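## Task

On the top of the two-door cabinet beside arm1, build a three-item stack: the long cardboard box at the bottom, the short square timber piece in the middle, the small red wooden block on top. Each item must lie on one of its long faces, sit roughly centred over the item beneath it, and not overhang the cabinet top. Every other object must finish resting directly on whatever furniture top it started on. The attempt fails if any object from a furniture top ends up on the floor without a gripper holding it, or if any object goes into or beneath a piece of furniture, even while gripped. The stack must stand without robot support; release everything and move the arms away at the end.

## Robot and tools

Setup: three identical i2rt Big YAM arms, named arm1, arm2 and arm3. Each has six revolute joints, a two-finger gripper and a wrist camera. With joints 1 and 6 at 0 and the hand level and aimed forward, that camera rides above the hand looking toward the fingertips. The hand reaches roughly 1.0 m from the joint1 axis. Two fixed room cameras, room_a and room_b, watch the scene. Loose objects may occasionally get nudged by an outside disturbance.

Frame: one shared scene frame, origin on the floor, +z up. The hand point is midway between the fingertips; its z axis runs along the fingers and the fingers close along its y axis. Hand poses are based on each foot's true placement, which is never printed.

execute_actions: argument actions is a list holding either one action or nothing. An action is an object keyed by robot name (arm1, arm2, arm3); each holds joints, an object mapping joint names to absolute targets (not offsets). Names, units and allowed ranges: joint1_rad -2.879 to 2.879 (base yaw, positive is counter-clockwise viewed from above, 0 faces the way the foot faces); joint2_rad 0 to 3.141 (shoulder, 0 has the upper arm level pointing back, increasing raises it up and over forward); joint3_rad 0 to 3.019 (elbow, 0 is fully folded, increasing opens it); joint4_rad -1.692 to 1.57 (hand pitch, positive tips fingers up); joint5_rad -1.57 to 1.57 (hand sideways swing, positive toward the arm's right); joint6_rad -2.094 to 2.094 (hand roll, positive clockwise looking from behind the hand); gripper_m 0 to 0.093 (fingertip gap in metres). Arrival tolerances in the same order: ±0.045, ±0.14, ±0.09, ±0.055, ±0.03, ±0.035 rad and ±0.003 m. Every listed motion starts at once and may finish at different times; joints move at different speeds, so the hand can sweep a wide arc between postures. Any unknown key or out-of-range number rejects the whole call and nothing moves. Optional cameras picks which images come back (arm1_cam_wrist, arm2_cam_wrist, arm3_cam_wrist, room_a, room_b, or all); omitted, null or ["all"] gives all, [] gives none. An empty actions list just reports state and images. Example: {"arm1": {"joints": {"gripper_m": 0.05}}, "arm3": {"joints": {"joint1_rad": 0.3}}}.

wait: seconds from 0 to 10; commands nothing new and returns the same report as an empty action.

zoom_image: camera (one of the five names) and region [x0, y0, x1, y1] in pixels of that camera's newest full image, top-left is (0, 0), at most 504 by 504. Returns a sharper crop.

finished_scene: scene number; closes the current scene for good after the last command has been held, reports success, and its result states the next task.

Reading results: joint_positions gives current angles. joint_status tells how each joint of the last accepted action ended. off_target: stopped short and may still be pushing. contact_stop or time_out: the joint now holds where it stopped, although a timed-out joint may keep a target (its old one, or one within 0.375, 0.375, 0.113, 0.225, 0.075, 0.3 rad of its position for joints 1 to 6) and keep pushing, moving on its own if the path clears. not_followed, after a 'joint command not followed' line with a cause: a safety check refused that arm's joint targets (self or inter-arm clearance); the gripper part still ran, and the arm may retry those targets with later actions. on_its_own lists what the robots do without being commanded; 'held at' is the joint's held target, not its position. Joints left out of an action can still be pushing toward earlier targets. A target very near the current angle may produce no motion. A joint carrying a load tends to sag.

Cautions: the arms do not stop on contact and can press hard; relieve pushing by sending a joint its reported position. A hard squeeze between two arms ends the run, and a hard collision may; nothing in the state reports arm-to-arm contact, and the clearance check ignores fingers, gripper housings and wrist cameras and can react too late. Contact through a held or loose object does not count. Arms act independently and don't wait for one another. Sustained load heats motors; MOTOR HOT appears at 85 °C, and at 100 °C an OVER-TEMPERATURE FAULT drops that whole arm and its gripper until cool, with unfinished keys reading limit_stop_at_motor_heat (resend targets afterwards). Some heat carries into the next scene. Don't drop, slam or fling objects, don't let anything fall to the floor or slip into or under furniture, and keep the robot's own time in motion short. Grip force is about 50 to 62 N per pad, lower on some grippers. The simulation keeps running while you compose replies, with the last command held.

Each tool is called after "Request:" as a command line: name --argument value for each argument, lists and objects as JSON in quotes; but a table of rows of numbers goes row by row, as --pt "numbers of a row", without its own name.

## Session

Request:
execute_actions --actions '[]'

Scene clock: 0.00 s.
arm1.joint_positions: joint1_rad=+0.022 joint2_rad=+0.590 joint3_rad=+1.614 joint4_rad=-1.380 joint5_rad=-0.082 joint6_rad=+0.454 gripper_m=+0.095
arm1.joint_status: not commanded
arm1.hand: x=+0.8445 y=+0.5339 z=+1.4011 quat_wxyz=(-0.202, +0.546, -0.612, -0.535) (m; scene frame)
arm2.joint_positions: joint1_rad=-0.439 joint2_rad=+0.574 joint3_rad=+1.340 joint4_rad=-1.534 joint5_rad=+0.131 joint6_rad=+0.554 gripper_m=+0.094
arm2.joint_status: not commanded
arm2.hand: x=+0.1057 y=+0.3277 z=+1.4186 quat_wxyz=(-0.274, +0.335, -0.856, -0.281) (m; scene frame)
arm3.joint_positions: joint1_rad=+0.887 joint2_rad=+0.341 joint3_rad=+1.528 joint4_rad=-1.389 joint5_rad=+0.190 joint6_rad=-0.796 gripper_m=+0.094
arm3.joint_status: not commanded
arm3.hand: x=-0.8843 y=-0.5530 z=+1.4822 quat_wxyz=(-0.543, +0.221, -0.741, +0.329) (m; scene frame)
pictures: arm1_cam_wrist, arm2_cam_wrist, arm3_cam_wrist, room_a, room_b
Images, in order (width x height): arm1_cam_wrist 616x616, arm2_cam_wrist 616x616, arm3_cam_wrist 616x616, room_a 896x504, room_b 896x504.

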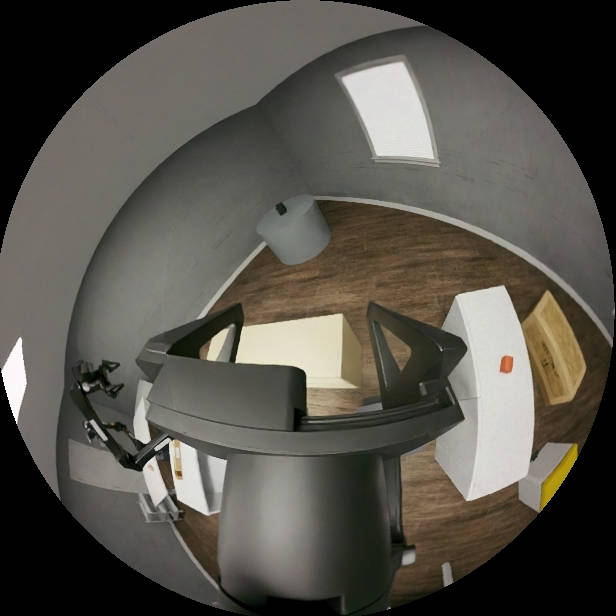

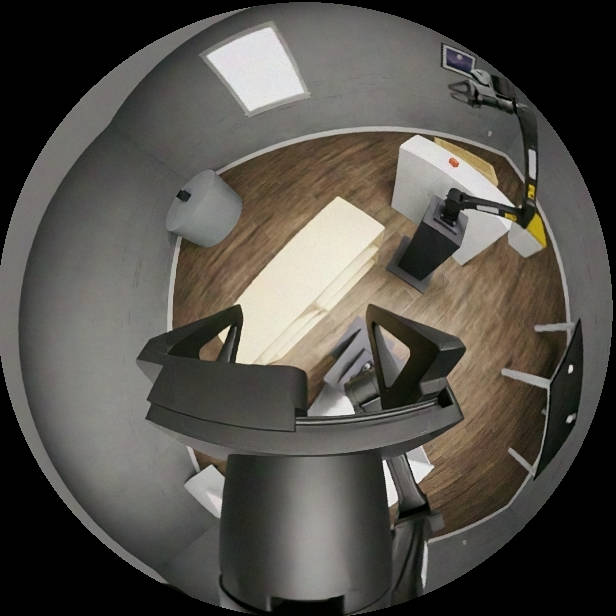

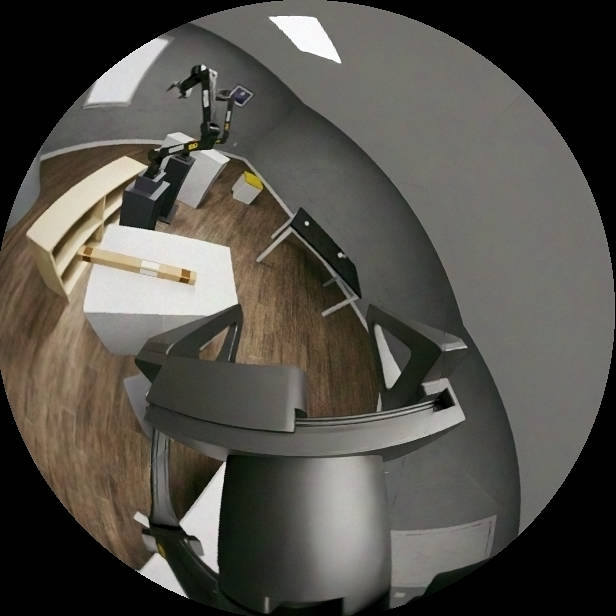

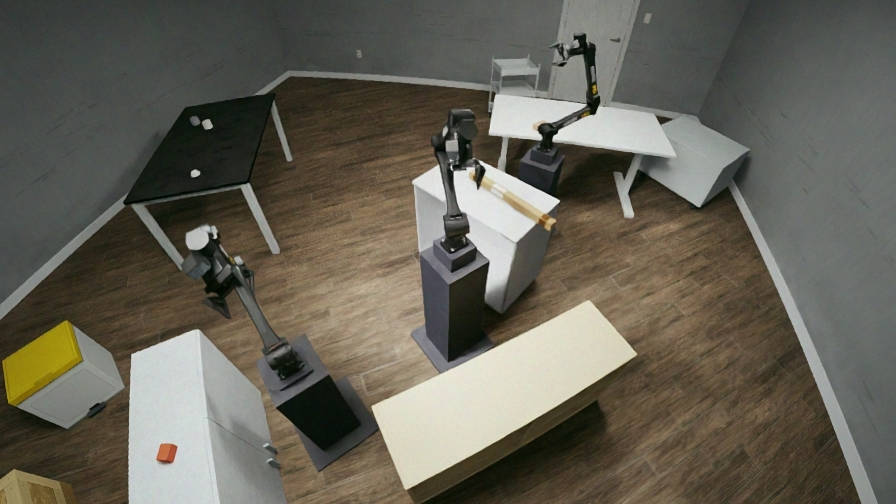

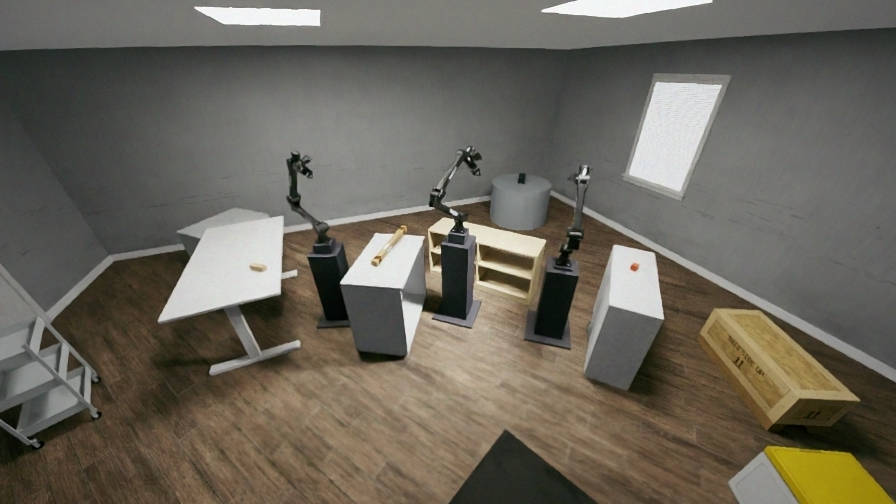

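Request:
zoom_image --camera "room_a" --region '[380, 60, 700, 330]'

Request:
zoom_image --camera "room_b" --region '[150, 130, 500, 380]'

Request:
zoom_image --camera "room_b" --region '[400, 130, 720, 400]'

Request:
execute_actions --actions '[{"arm1":{"joints":{"joint5_rad":0,"joint6_rad":0}},"arm2":{"joints":{"joint5_rad":0,"joint6_rad":0}},"arm3":{"joints":{"joint5_rad":0,"joint6_rad":0}}}]' --cameras '[]'

Region (380, 60, 700, 330) of room_a's 896x504 image, scaled by 1.575, with more detail than that image has; it fills the top 425 rows of this view, and the rest is white.

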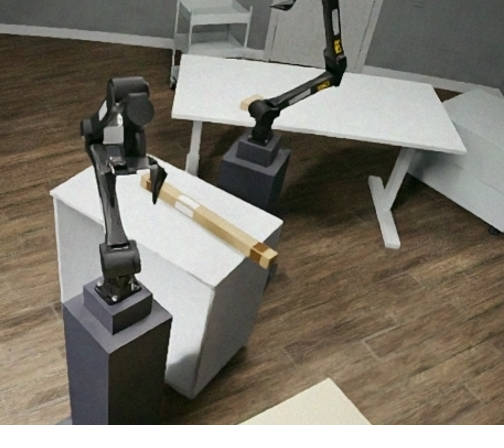

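Region (150, 130, 500, 380) of room_b's 896x504 image, scaled by 1.440, with more detail than that image has; it fills the top 360 rows of this view, and the rest is white.

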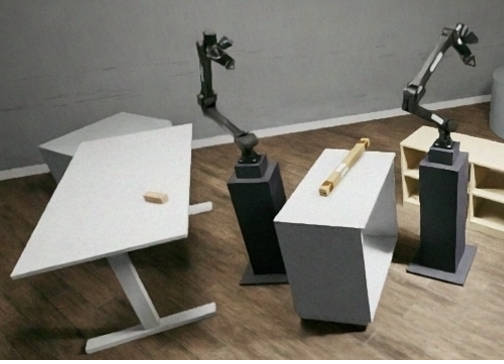

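Region (400, 130, 720, 400) of room_b's 896x504 image, scaled by 1.575, with more detail than that image has; it fills the top 425 rows of this view, and the rest is white.

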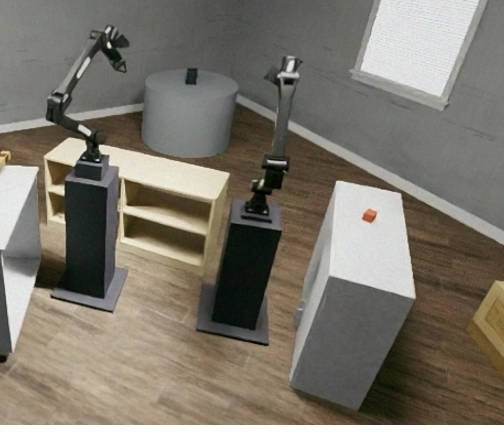

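Scene clock: 43.70 s.
arm1.joint_positions: joint1_rad=+0.022 joint2_rad=+0.590 joint3_rad=+1.614 joint4_rad=-1.380 joint5_rad=-0.004 joint6_rad=+0.016 gripper_m=+0.095
arm1.joint_status: all done
arm1.hand: x=+0.8572 y=+0.5381 z=+1.4009 quat_wxyz=(-0.339, +0.653, -0.497, -0.460) (m; scene frame)
arm2.joint_positions: joint1_rad=-0.439 joint2_rad=+0.574 joint3_rad=+1.340 joint4_rad=-1.534 joint5_rad=+0.004 joint6_rad=+0.012 gripper_m=+0.094
arm2.joint_status: all done
arm2.hand: x=+0.0845 y=+0.3334 z=+1.4175 quat_wxyz=(-0.303, +0.572, -0.722, -0.244) (m; scene frame)
arm3.joint_positions: joint1_rad=+0.887 joint2_rad=+0.341 joint3_rad=+1.528 joint4_rad=-1.389 joint5_rad=+0.002 joint6_rad=-0.016 gripper_m=+0.094
arm3.joint_status: all done
arm3.hand: x=-0.8794 y=-0.5212 z=+1.4816 quat_wxyz=(-0.633, -0.019, -0.774, +0.025) (m; scene frame)
pictures: none
No camera images: the call's "cameras" was empty. Leave "cameras" out to get every camera's image.

Request:
execute_actions --actions '[{"arm1":{"joints":{"joint1_rad":-0.9}},"arm2":{"joints":{"joint1_rad":0.6}},"arm3":{"joints":{"joint1_rad":-1.6}}}]' --cameras '[]'

Request:
execute_actions --actions '[{"arm1":{"joints":{"joint2_rad":1.2}},"arm2":{"joints":{"joint4_rad":-0.8}},"arm3":{"joints":{"joint3_rad":0.9}}}]'

Scene clock: 61.47 s.
arm1.joint_positions: joint1_rad=-0.890 joint2_rad=+0.590 joint3_rad=+1.614 joint4_rad=-1.380 joint5_rad=-0.003 joint6_rad=+0.015 gripper_m=+0.095
arm1.joint_status: all done
arm1.hand: x=+1.0086 y=+0.5115 z=+1.4012 quat_wxyz=(-0.507, +0.367, -0.734, -0.263) (m; scene frame)
arm2.joint_positions: joint1_rad=+0.588 joint2_rad=+0.574 joint3_rad=+1.340 joint4_rad=-1.534 joint5_rad=+0.001 joint6_rad=+0.010 gripper_m=+0.094
arm2.joint_status: all done
arm2.hand: x=-0.0971 y=+0.2789 z=+1.4176 quat_wxyz=(-0.143, +0.853, -0.347, -0.362) (m; scene frame)
arm3.joint_positions: joint1_rad=-1.595 joint2_rad=+0.341 joint3_rad=+1.528 joint4_rad=-1.389 joint5_rad=+0.000 joint6_rad=-0.014 gripper_m=+0.094
arm3.joint_status: all done
arm3.hand: x=-1.0101 y=-0.5559 z=+1.4813 quat_wxyz=(-0.182, -0.740, -0.233, +0.604) (m; scene frame)
pictures: none
No camera images: the call's "cameras" was empty. Leave "cameras" out to get every camera's image.

Scene clock: 63.17 s.
arm1.joint_positions: joint1_rad=-0.890 joint2_rad=+1.196 joint3_rad=+1.617 joint4_rad=-1.380 joint5_rad=-0.003 joint6_rad=+0.015 gripper_m=+0.095
arm1.joint_status: all done
arm1.hand: x=+1.1635 y=+0.7233 z=+1.2266 quat_wxyz=(-0.268, +0.426, -0.853, -0.140) (m; scene frame)
arm2.joint_positions: joint1_rad=+0.588 joint2_rad=+0.574 joint3_rad=+1.340 joint4_rad=-0.816 joint5_rad=+0.001 joint6_rad=+0.010 gripper_m=+0.094
arm2.joint_status: all done
arm2.hand: x=-0.1471 y=+0.3270 z=+1.5759 quat_wxyz=(-0.252, +0.672, -0.274, -0.640) (m; scene frame)
arm3.joint_positions: joint1_rad=-1.595 joint2_rad=+0.340 joint3_rad=+0.894 joint4_rad=-1.389 joint5_rad=+0.000 joint6_rad=-0.014 gripper_m=+0.094
arm3.joint_status: all done
arm3.hand: x=-1.0967 y=-0.6155 z=+1.1947 quat_wxyz=(-0.104, -0.890, -0.281, +0.343) (m; scene frame)
pictures: arm1_cam_wrist, arm2_cam_wrist, arm3_cam_wrist, room_a, room_b
Images, in order (width x height): arm1_cam_wrist 616x616, arm2_cam_wrist 616x616, arm3_cam_wrist 616x616, room_a 896x504, room_b 896x504.

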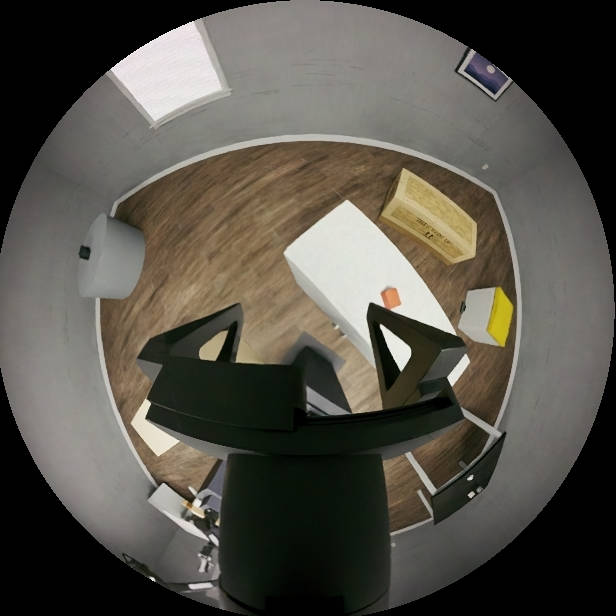

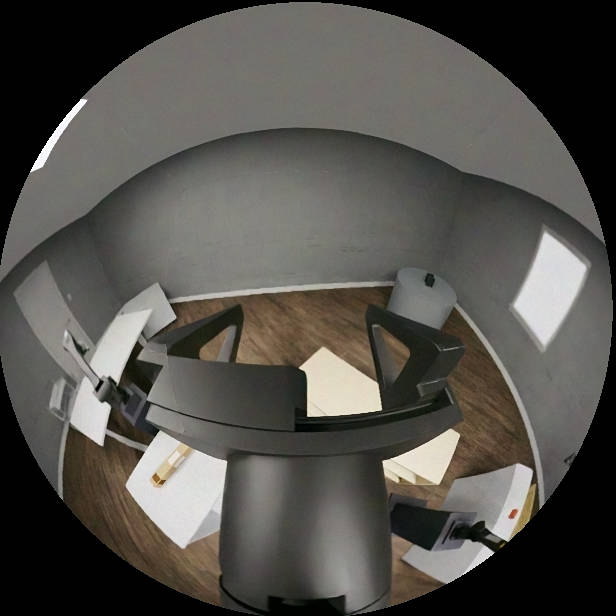

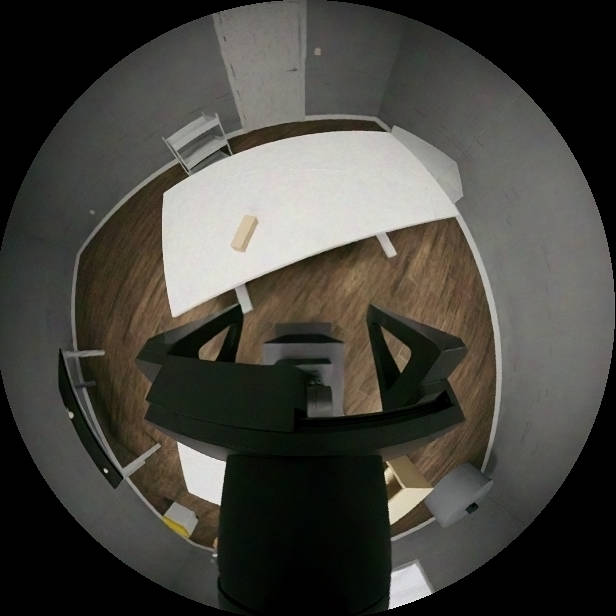

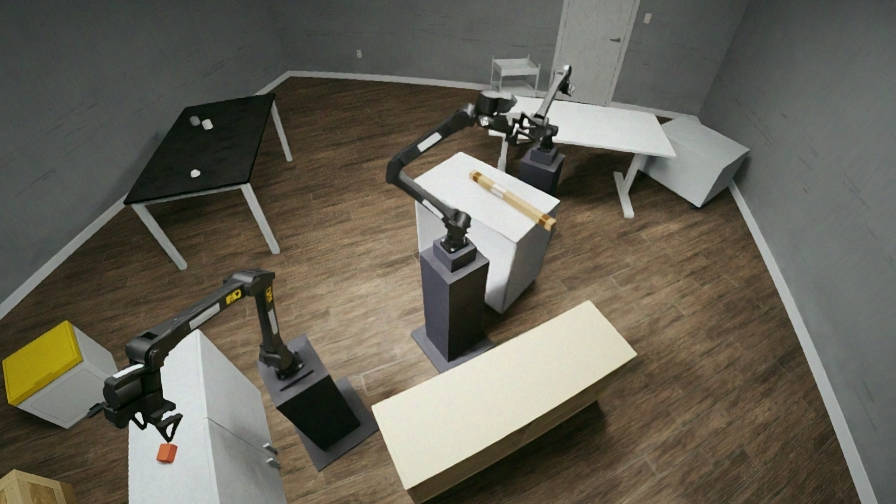

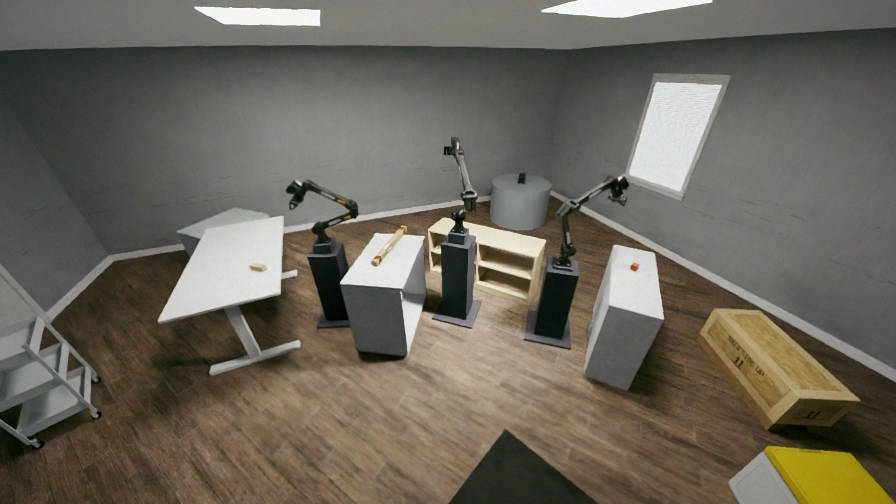

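Request:
zoom_image --camera "arm2_cam_wrist" --region '[20, 280, 260, 560]'

Request:
zoom_image --camera "arm2_cam_wrist" --region '[370, 400, 570, 600]'

Request:
zoom_image --camera "arm1_cam_wrist" --region '[240, 170, 500, 430]'

Request:
zoom_image --camera "arm3_cam_wrist" --region '[140, 170, 400, 430]'

Region (20, 280, 260, 560) of arm2_cam_wrist's 616x616 image, scaled by 1.800, with more detail than that image has; it fills the left 432 columns of this view, and the rest is white.

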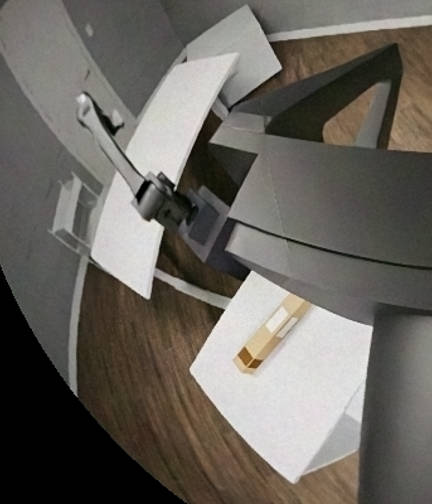

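Region (370, 400, 570, 600) of arm2_cam_wrist's 616x616 image, scaled by 2.520, with more detail than that image has.

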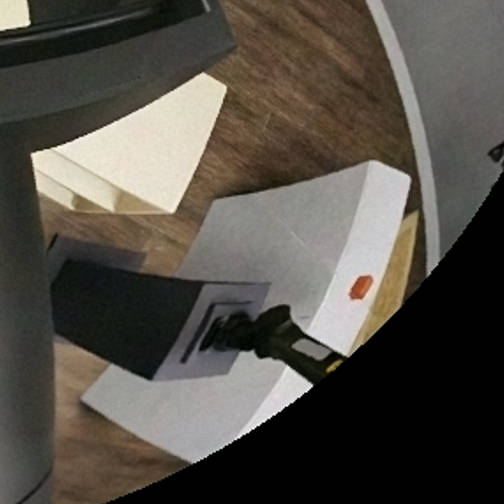

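Region (240, 170, 500, 430) of arm1_cam_wrist's 616x616 image, scaled by 1.938, with more detail than that image has.

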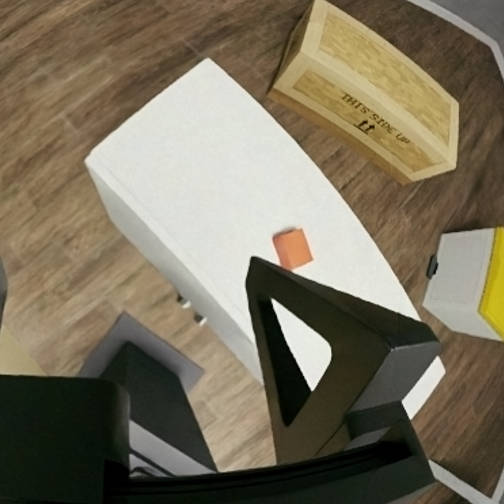

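Region (140, 170, 400, 430) of arm3_cam_wrist's 616x616 image, scaled by 1.938, with more detail than that image has.

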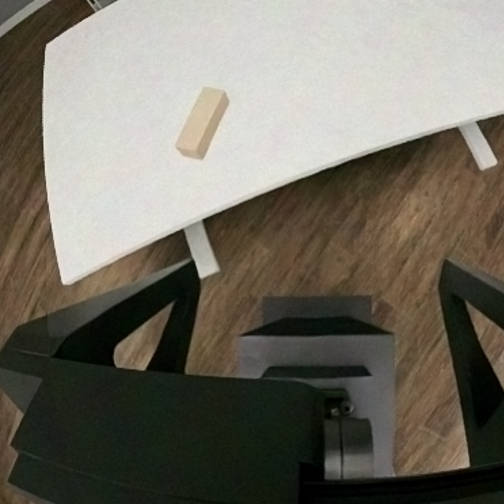

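Request:
execute_actions --actions '[{"arm1":{"joints":{"joint1_rad":-1.435,"joint2_rad":1.3,"joint3_rad":1.3,"joint4_rad":-0.96}},"arm2":{"joints":{"joint1_rad":1.79,"joint2_rad":1.3,"joint3_rad":1.3,"joint4_rad":-0.96}},"arm3":{"joints":{"joint1_rad":-1.18,"joint2_rad":1.3,"joint3_rad":1.2,"joint4_rad":-0.86}}}]'

Scene clock: 184.83 s.
arm1.joint_positions: joint1_rad=-1.440 joint2_rad=+1.311 joint3_rad=+1.292 joint4_rad=-0.977 joint5_rad=-0.001 joint6_rad=+0.014 gripper_m=+0.095
arm1.joint_status: all done
arm1.hand: x=+1.3744 y=+0.5635 z=+1.0638 quat_wxyz=(-0.278, +0.179, -0.942, -0.058) (m; scene frame)
arm2.joint_positions: joint1_rad=+1.788 joint2_rad=+1.317 joint3_rad=+1.282 joint4_rad=-0.954 joint5_rad=+0.000 joint6_rad=+0.010 gripper_m=+0.094
arm2.joint_status: all done
arm2.hand: x=-0.4194 y=-0.0708 z=+1.2273 quat_wxyz=(+0.065, +0.936, +0.203, -0.280) (m; scene frame)
arm3.joint_positions: joint1_rad=-1.184 joint2_rad=+1.304 joint3_rad=+1.184 joint4_rad=-0.884 joint5_rad=+0.000 joint6_rad=-0.014 gripper_m=+0.094
arm3.joint_status: all done
arm3.hand: x=-1.2157 y=-0.9379 z=+1.1155 quat_wxyz=(-0.134, -0.838, -0.470, +0.245) (m; scene frame)
pictures: arm1_cam_wrist, arm2_cam_wrist, arm3_cam_wrist, room_a, room_b
Images, in order (width x height): arm1_cam_wrist 616x616, arm2_cam_wrist 616x616, arm3_cam_wrist 616x616, room_a 896x504, room_b 896x504.

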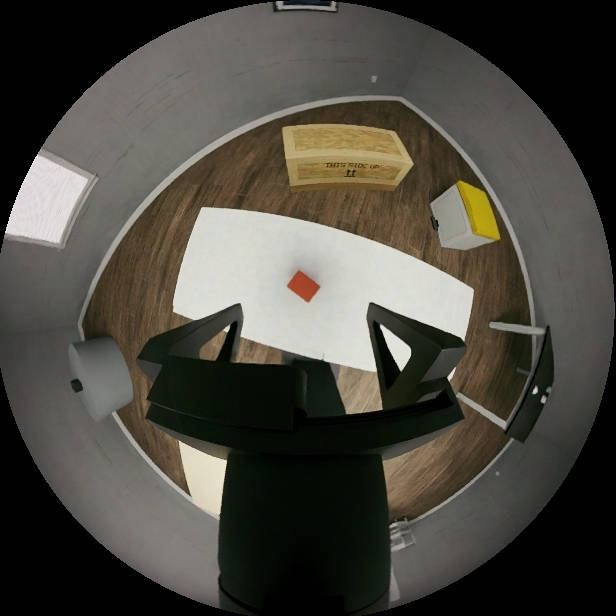

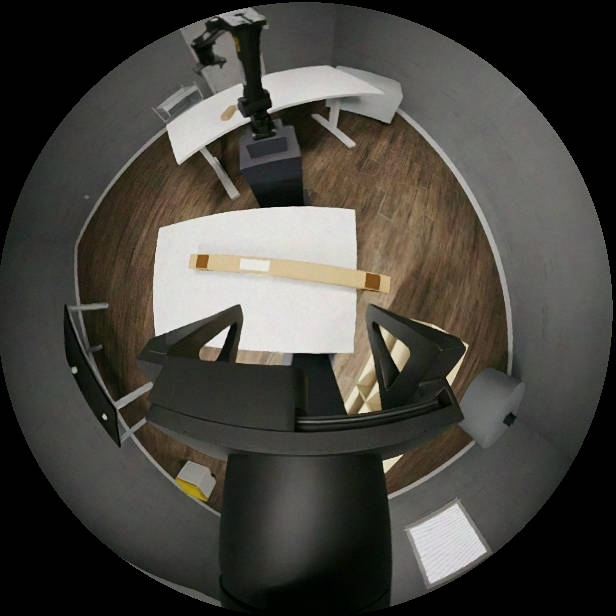

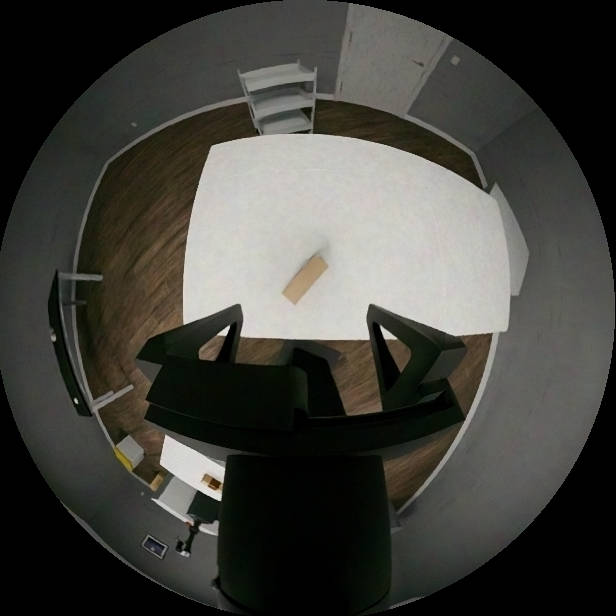

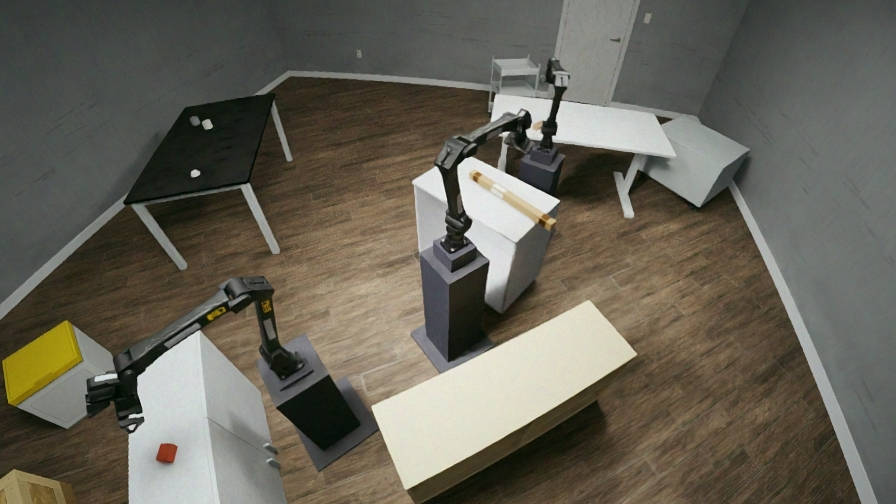

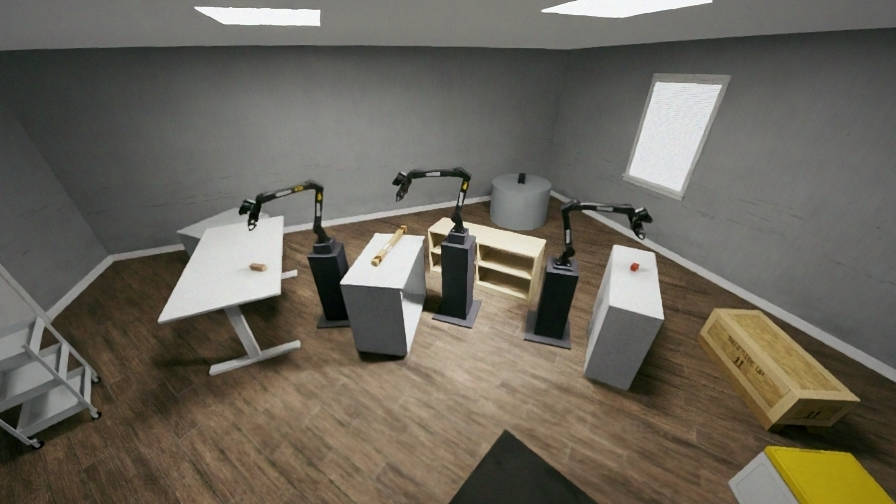

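Request:
zoom_image --camera "arm1_cam_wrist" --region '[258, 238, 358, 338]'

Request:
zoom_image --camera "arm2_cam_wrist" --region '[148, 190, 400, 370]'

Request:
zoom_image --camera "arm3_cam_wrist" --region '[258, 238, 358, 338]'

Request:
zoom_image --camera "arm1_cam_wrist" --region '[160, 190, 496, 390]'

Region (258, 238, 358, 338) of arm1_cam_wrist's 616x616 image, scaled by 5.040, with more detail than that image has.

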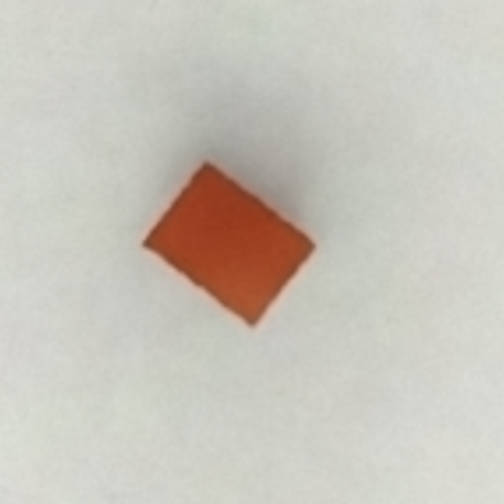

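Region (148, 190, 400, 370) of arm2_cam_wrist's 616x616 image, scaled by 2.000, with more detail than that image has; it fills the top 360 rows of this view, and the rest is white.

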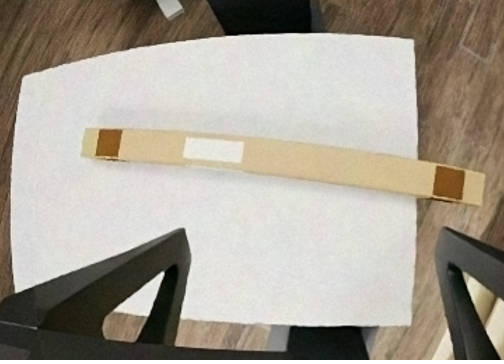

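Region (258, 238, 358, 338) of arm3_cam_wrist's 616x616 image, scaled by 5.040, with more detail than that image has.

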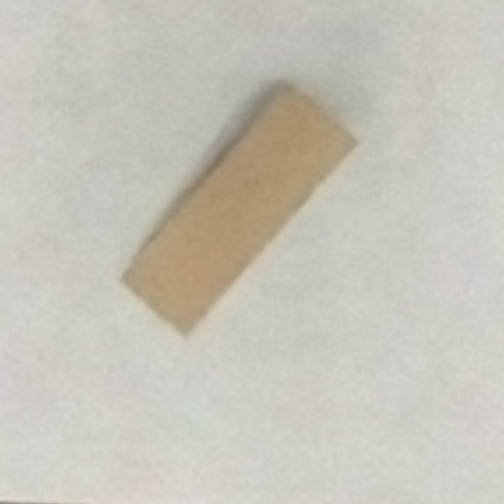

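Region (160, 190, 496, 390) of arm1_cam_wrist's 616x616 image, scaled by 1.500, with more detail than that image has; it fills the top 300 rows of this view, and the rest is white.

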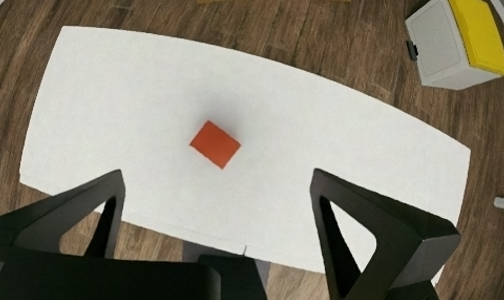

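Request:
execute_actions --actions '[{"arm1":{"joints":{"joint1_rad":-1.422,"joint2_rad":1.81,"joint3_rad":1.505,"joint4_rad":-1.25,"joint6_rad":-0.895}},"arm2":{"joints":{"joint1_rad":1.916,"joint2_rad":2.08,"joint3_rad":1.665,"joint4_rad":-1.134,"joint6_rad":1.833}},"arm3":{"joints":{"joint1_rad":-1.173,"joint2_rad":1.98,"joint3_rad":1.415,"joint4_rad":-0.986,"joint6_rad":0.728}}}]'

Scene clock: 289.43 s.
arm1.joint_positions: joint1_rad=-1.434 joint2_rad=+1.827 joint3_rad=+1.473 joint4_rad=-1.242 joint5_rad=-0.001 joint6_rad=-0.879 gripper_m=+0.095
arm1.joint_status: all done
arm1.hand: x=+1.4009 y=+0.5784 z=+0.8654 quat_wxyz=(+0.011, +0.595, -0.803, -0.004) (m; scene frame)
arm2.joint_positions: joint1_rad=+1.922 joint2_rad=+2.102 joint3_rad=+1.642 joint4_rad=-1.129 joint5_rad=+0.000 joint6_rad=+1.821 gripper_m=+0.094
arm2.joint_status: all done
arm2.hand: x=-0.4710 y=-0.1857 z=+0.9393 quat_wxyz=(-0.007, +0.811, -0.585, +0.004) (m; scene frame)
arm3.joint_positions: joint1_rad=-1.183 joint2_rad=+1.993 joint3_rad=+1.395 joint4_rad=-0.971 joint5_rad=+0.000 joint6_rad=+0.713 gripper_m=+0.094
arm3.joint_status: all done
arm3.hand: x=-1.2444 y=-0.9858 z=+0.8419 quat_wxyz=(-0.001, -0.989, -0.148, -0.001) (m; scene frame)
pictures: arm1_cam_wrist, arm2_cam_wrist, arm3_cam_wrist, room_a, room_b
Images, in order (width x height): arm1_cam_wrist 616x616, arm2_cam_wrist 616x616, arm3_cam_wrist 616x616, room_a 896x504, room_b 896x504.

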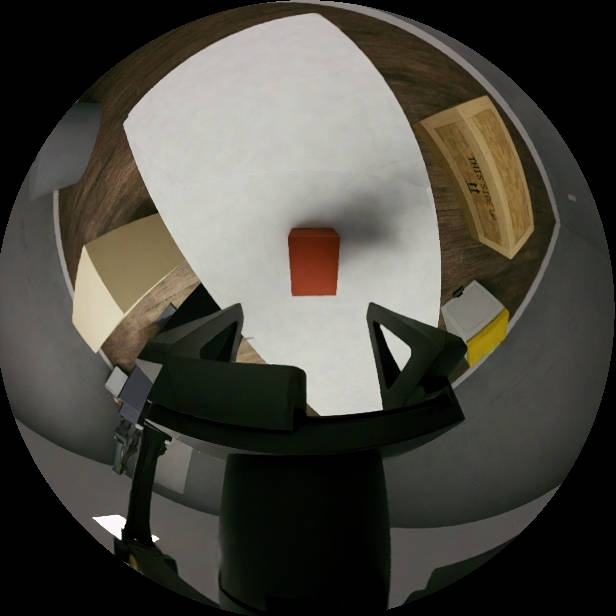

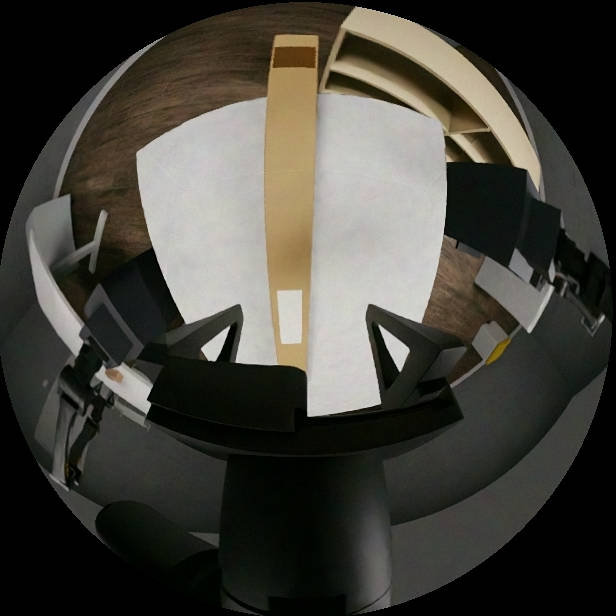

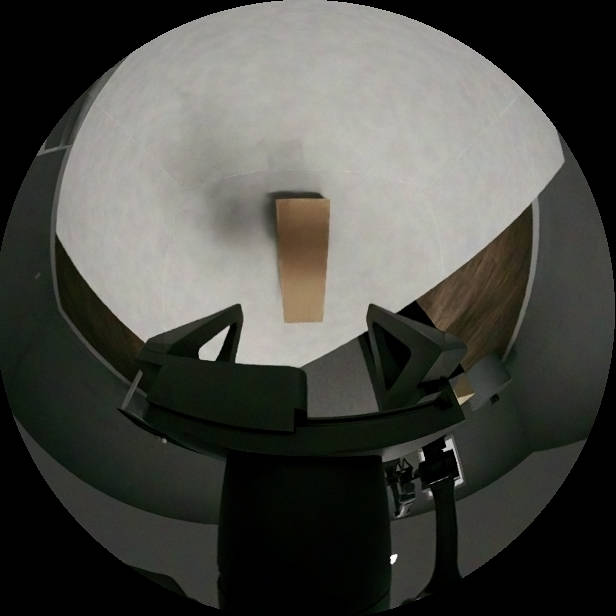

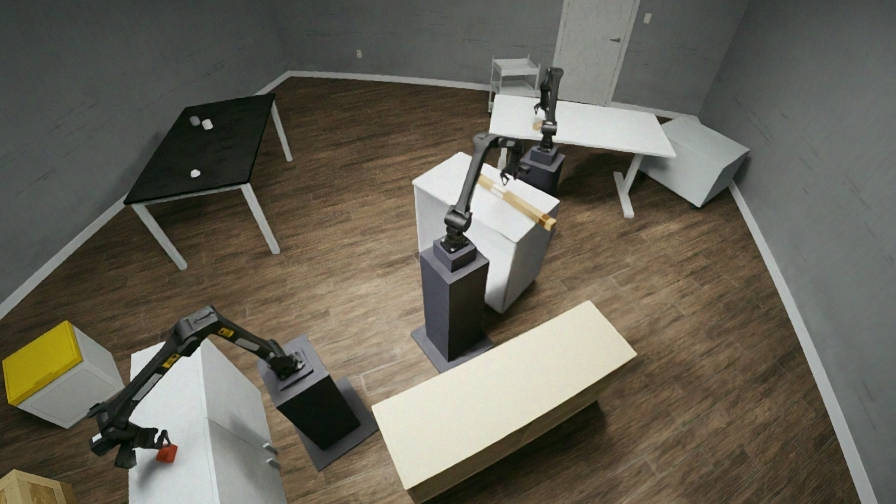

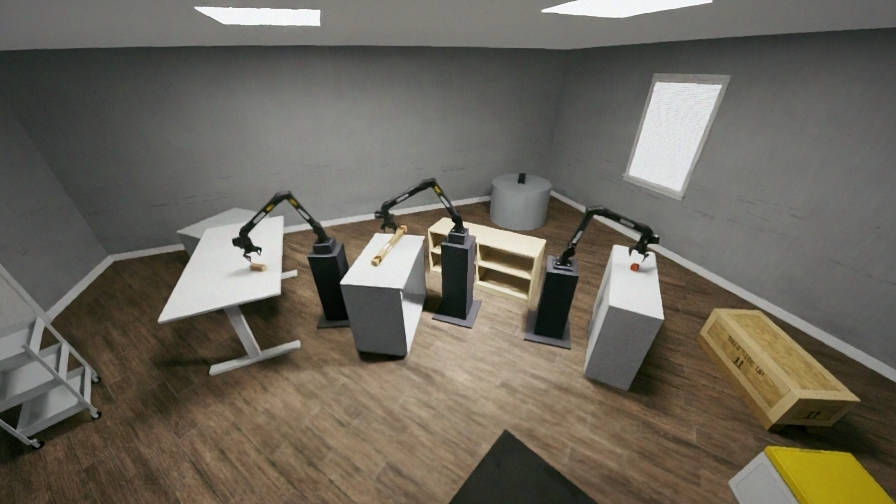

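Request:
zoom_image --camera "arm1_cam_wrist" --region '[230, 200, 380, 350]'

Request:
zoom_image --camera "arm2_cam_wrist" --region '[200, 20, 400, 380]'

Region (230, 200, 380, 350) of arm1_cam_wrist's 616x616 image, scaled by 3.360, with more detail than that image has.

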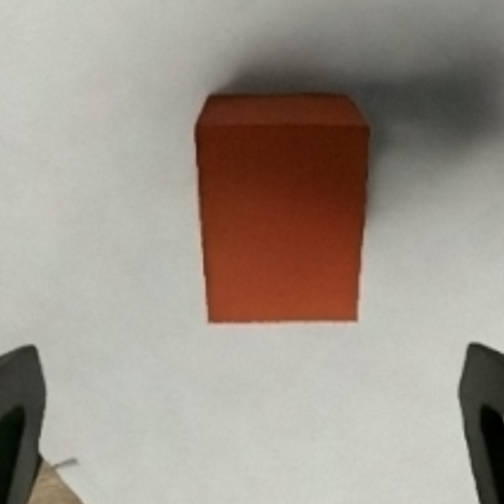

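Region (200, 20, 400, 380) of arm2_cam_wrist's 616x616 image, scaled by 1.400, with more detail than that image has.

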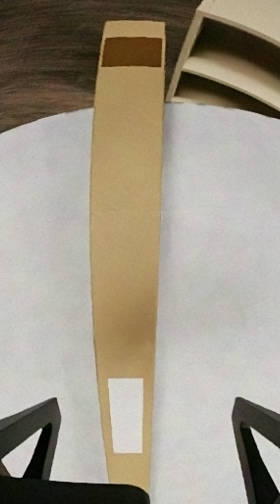

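Request:
execute_actions --actions '[{"arm1":{"joints":{"joint1_rad":-1.42,"joint2_rad":1.857,"joint3_rad":1.462,"joint4_rad":-1.135}},"arm2":{"joints":{"joint2_rad":2.195,"joint3_rad":1.645,"joint4_rad":-0.975,"joint6_rad":1.852}},"arm3":{"joints":{"joint1_rad":-1.195,"joint2_rad":2.05,"joint3_rad":1.388,"joint4_rad":-0.865}}}]' --cameras '["arm1_cam_wrist","arm2_cam_wrist","arm3_cam_wrist"]'

Scene clock: 349.37 s.
arm1.joint_positions: joint1_rad=-1.433 joint2_rad=+1.848 joint3_rad=+1.468 joint4_rad=-1.147 joint5_rad=-0.001 joint6_rad=-0.879 gripper_m=+0.095
arm1.joint_status: all done
arm1.hand: x=+1.4199 y=+0.5868 z=+0.8531 quat_wxyz=(-0.023, +0.596, -0.803, +0.005) (m; scene frame)
arm2.joint_positions: joint1_rad=+1.922 joint2_rad=+2.194 joint3_rad=+1.639 joint4_rad=-0.983 joint5_rad=+0.000 joint6_rad=+1.841 gripper_m=+0.094
arm2.joint_status: all done
arm2.hand: x=-0.4886 y=-0.1972 z=+0.8833 quat_wxyz=(+0.016, +0.805, -0.593, -0.005) (m; scene frame)
arm3.joint_positions: joint1_rad=-1.186 joint2_rad=+2.026 joint3_rad=+1.387 joint4_rad=-0.886 joint5_rad=+0.000 joint6_rad=+0.713 gripper_m=+0.094
arm3.joint_status: all done
arm3.hand: x=-1.2524 y=-0.9951 z=+0.8223 quat_wxyz=(-0.018, -0.989, -0.147, +0.014) (m; scene frame)
pictures: arm1_cam_wrist, arm2_cam_wrist, arm3_cam_wrist
Images, in order (width x height): arm1_cam_wrist 616x616, arm2_cam_wrist 616x616, arm3_cam_wrist 616x616.

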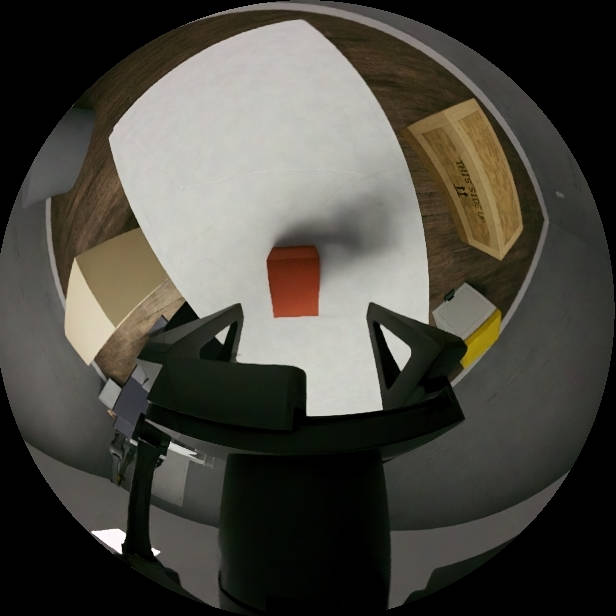

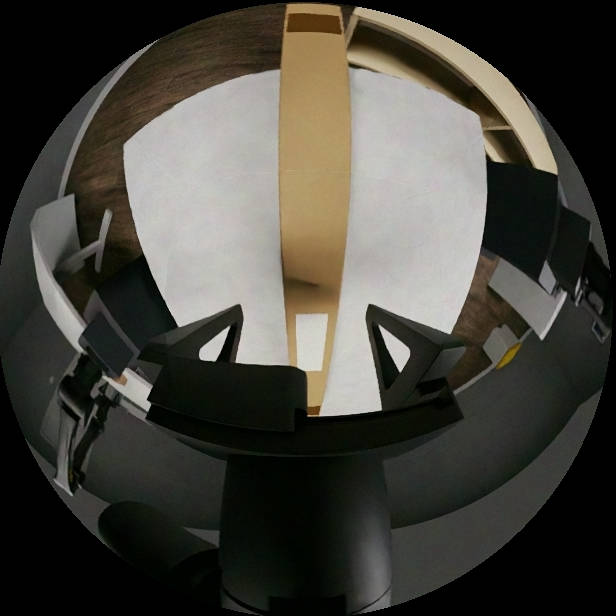

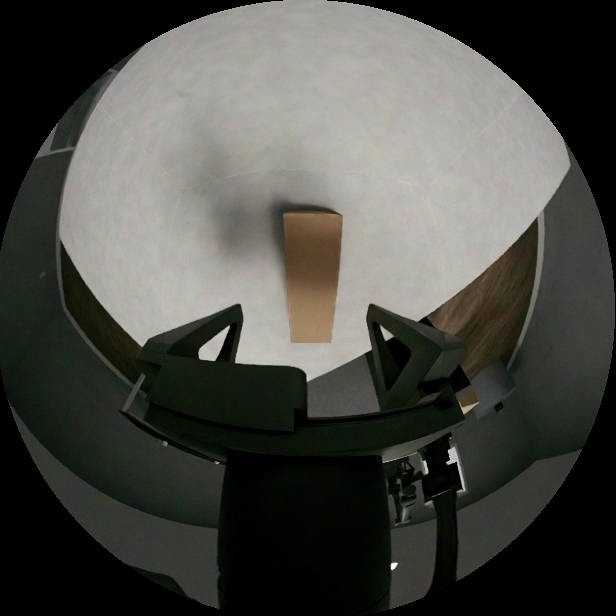

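Request:
execute_actions --actions '[{"arm1":{"joints":{"joint2_rad":1.91,"joint3_rad":1.412,"joint4_rad":-1.065}},"arm2":{"joints":{"joint2_rad":2.268,"joint3_rad":1.618,"joint4_rad":-0.922}},"arm3":{"joints":{"joint2_rad":2.135,"joint3_rad":1.36,"joint4_rad":-0.79}}}]' --cameras '["arm1_cam_wrist","arm2_cam_wrist","arm3_cam_wrist"]'

Scene clock: 364.70 s.
arm1.joint_positions: joint1_rad=-1.433 joint2_rad=+1.919 joint3_rad=+1.412 joint4_rad=-1.076 joint5_rad=-0.001 joint6_rad=-0.879 gripper_m=+0.095
arm1.joint_status: all done
arm1.hand: x=+1.4104 y=+0.5828 z=+0.7958 quat_wxyz=(+0.005, +0.596, -0.803, -0.002) (m; scene frame)
arm2.joint_positions: joint1_rad=+1.922 joint2_rad=+2.262 joint3_rad=+1.613 joint4_rad=-0.929 joint5_rad=+0.000 joint6_rad=+1.841 gripper_m=+0.094
arm2.joint_status: all done
arm2.hand: x=-0.4780 y=-0.1905 z=+0.8346 quat_wxyz=(-0.002, +0.805, -0.593, +0.002) (m; scene frame)
arm3.joint_positions: joint1_rad=-1.186 joint2_rad=+2.126 joint3_rad=+1.351 joint4_rad=-0.807 joint5_rad=+0.000 joint6_rad=+0.713 gripper_m=+0.094
arm3.joint_status: all done
arm3.hand: x=-1.2425 y=-0.9796 z=+0.7580 quat_wxyz=(+0.005, -0.989, -0.147, -0.005) (m; scene frame)
pictures: arm1_cam_wrist, arm2_cam_wrist, arm3_cam_wrist
Images, in order (width x height): arm1_cam_wrist 616x616, arm2_cam_wrist 616x616, arm3_cam_wrist 616x616.

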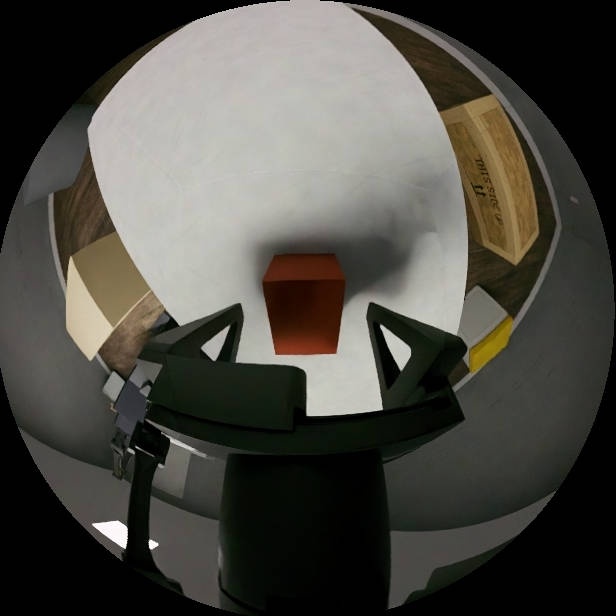

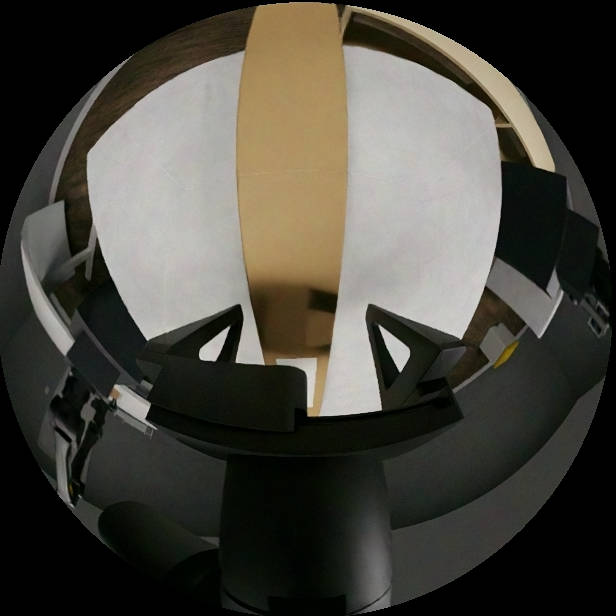

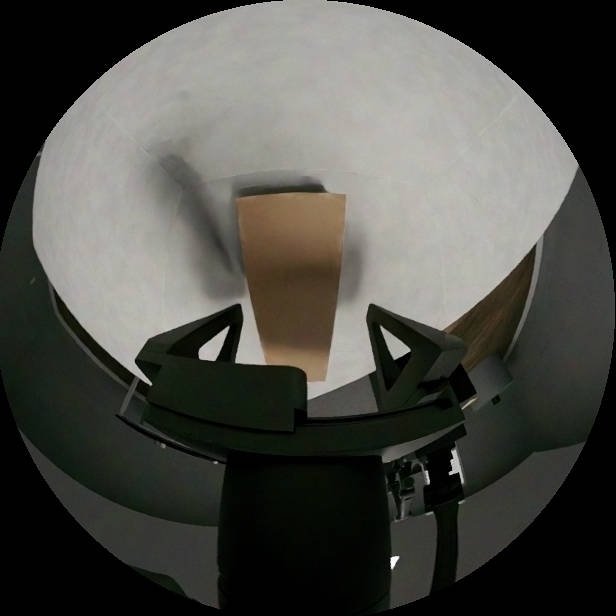

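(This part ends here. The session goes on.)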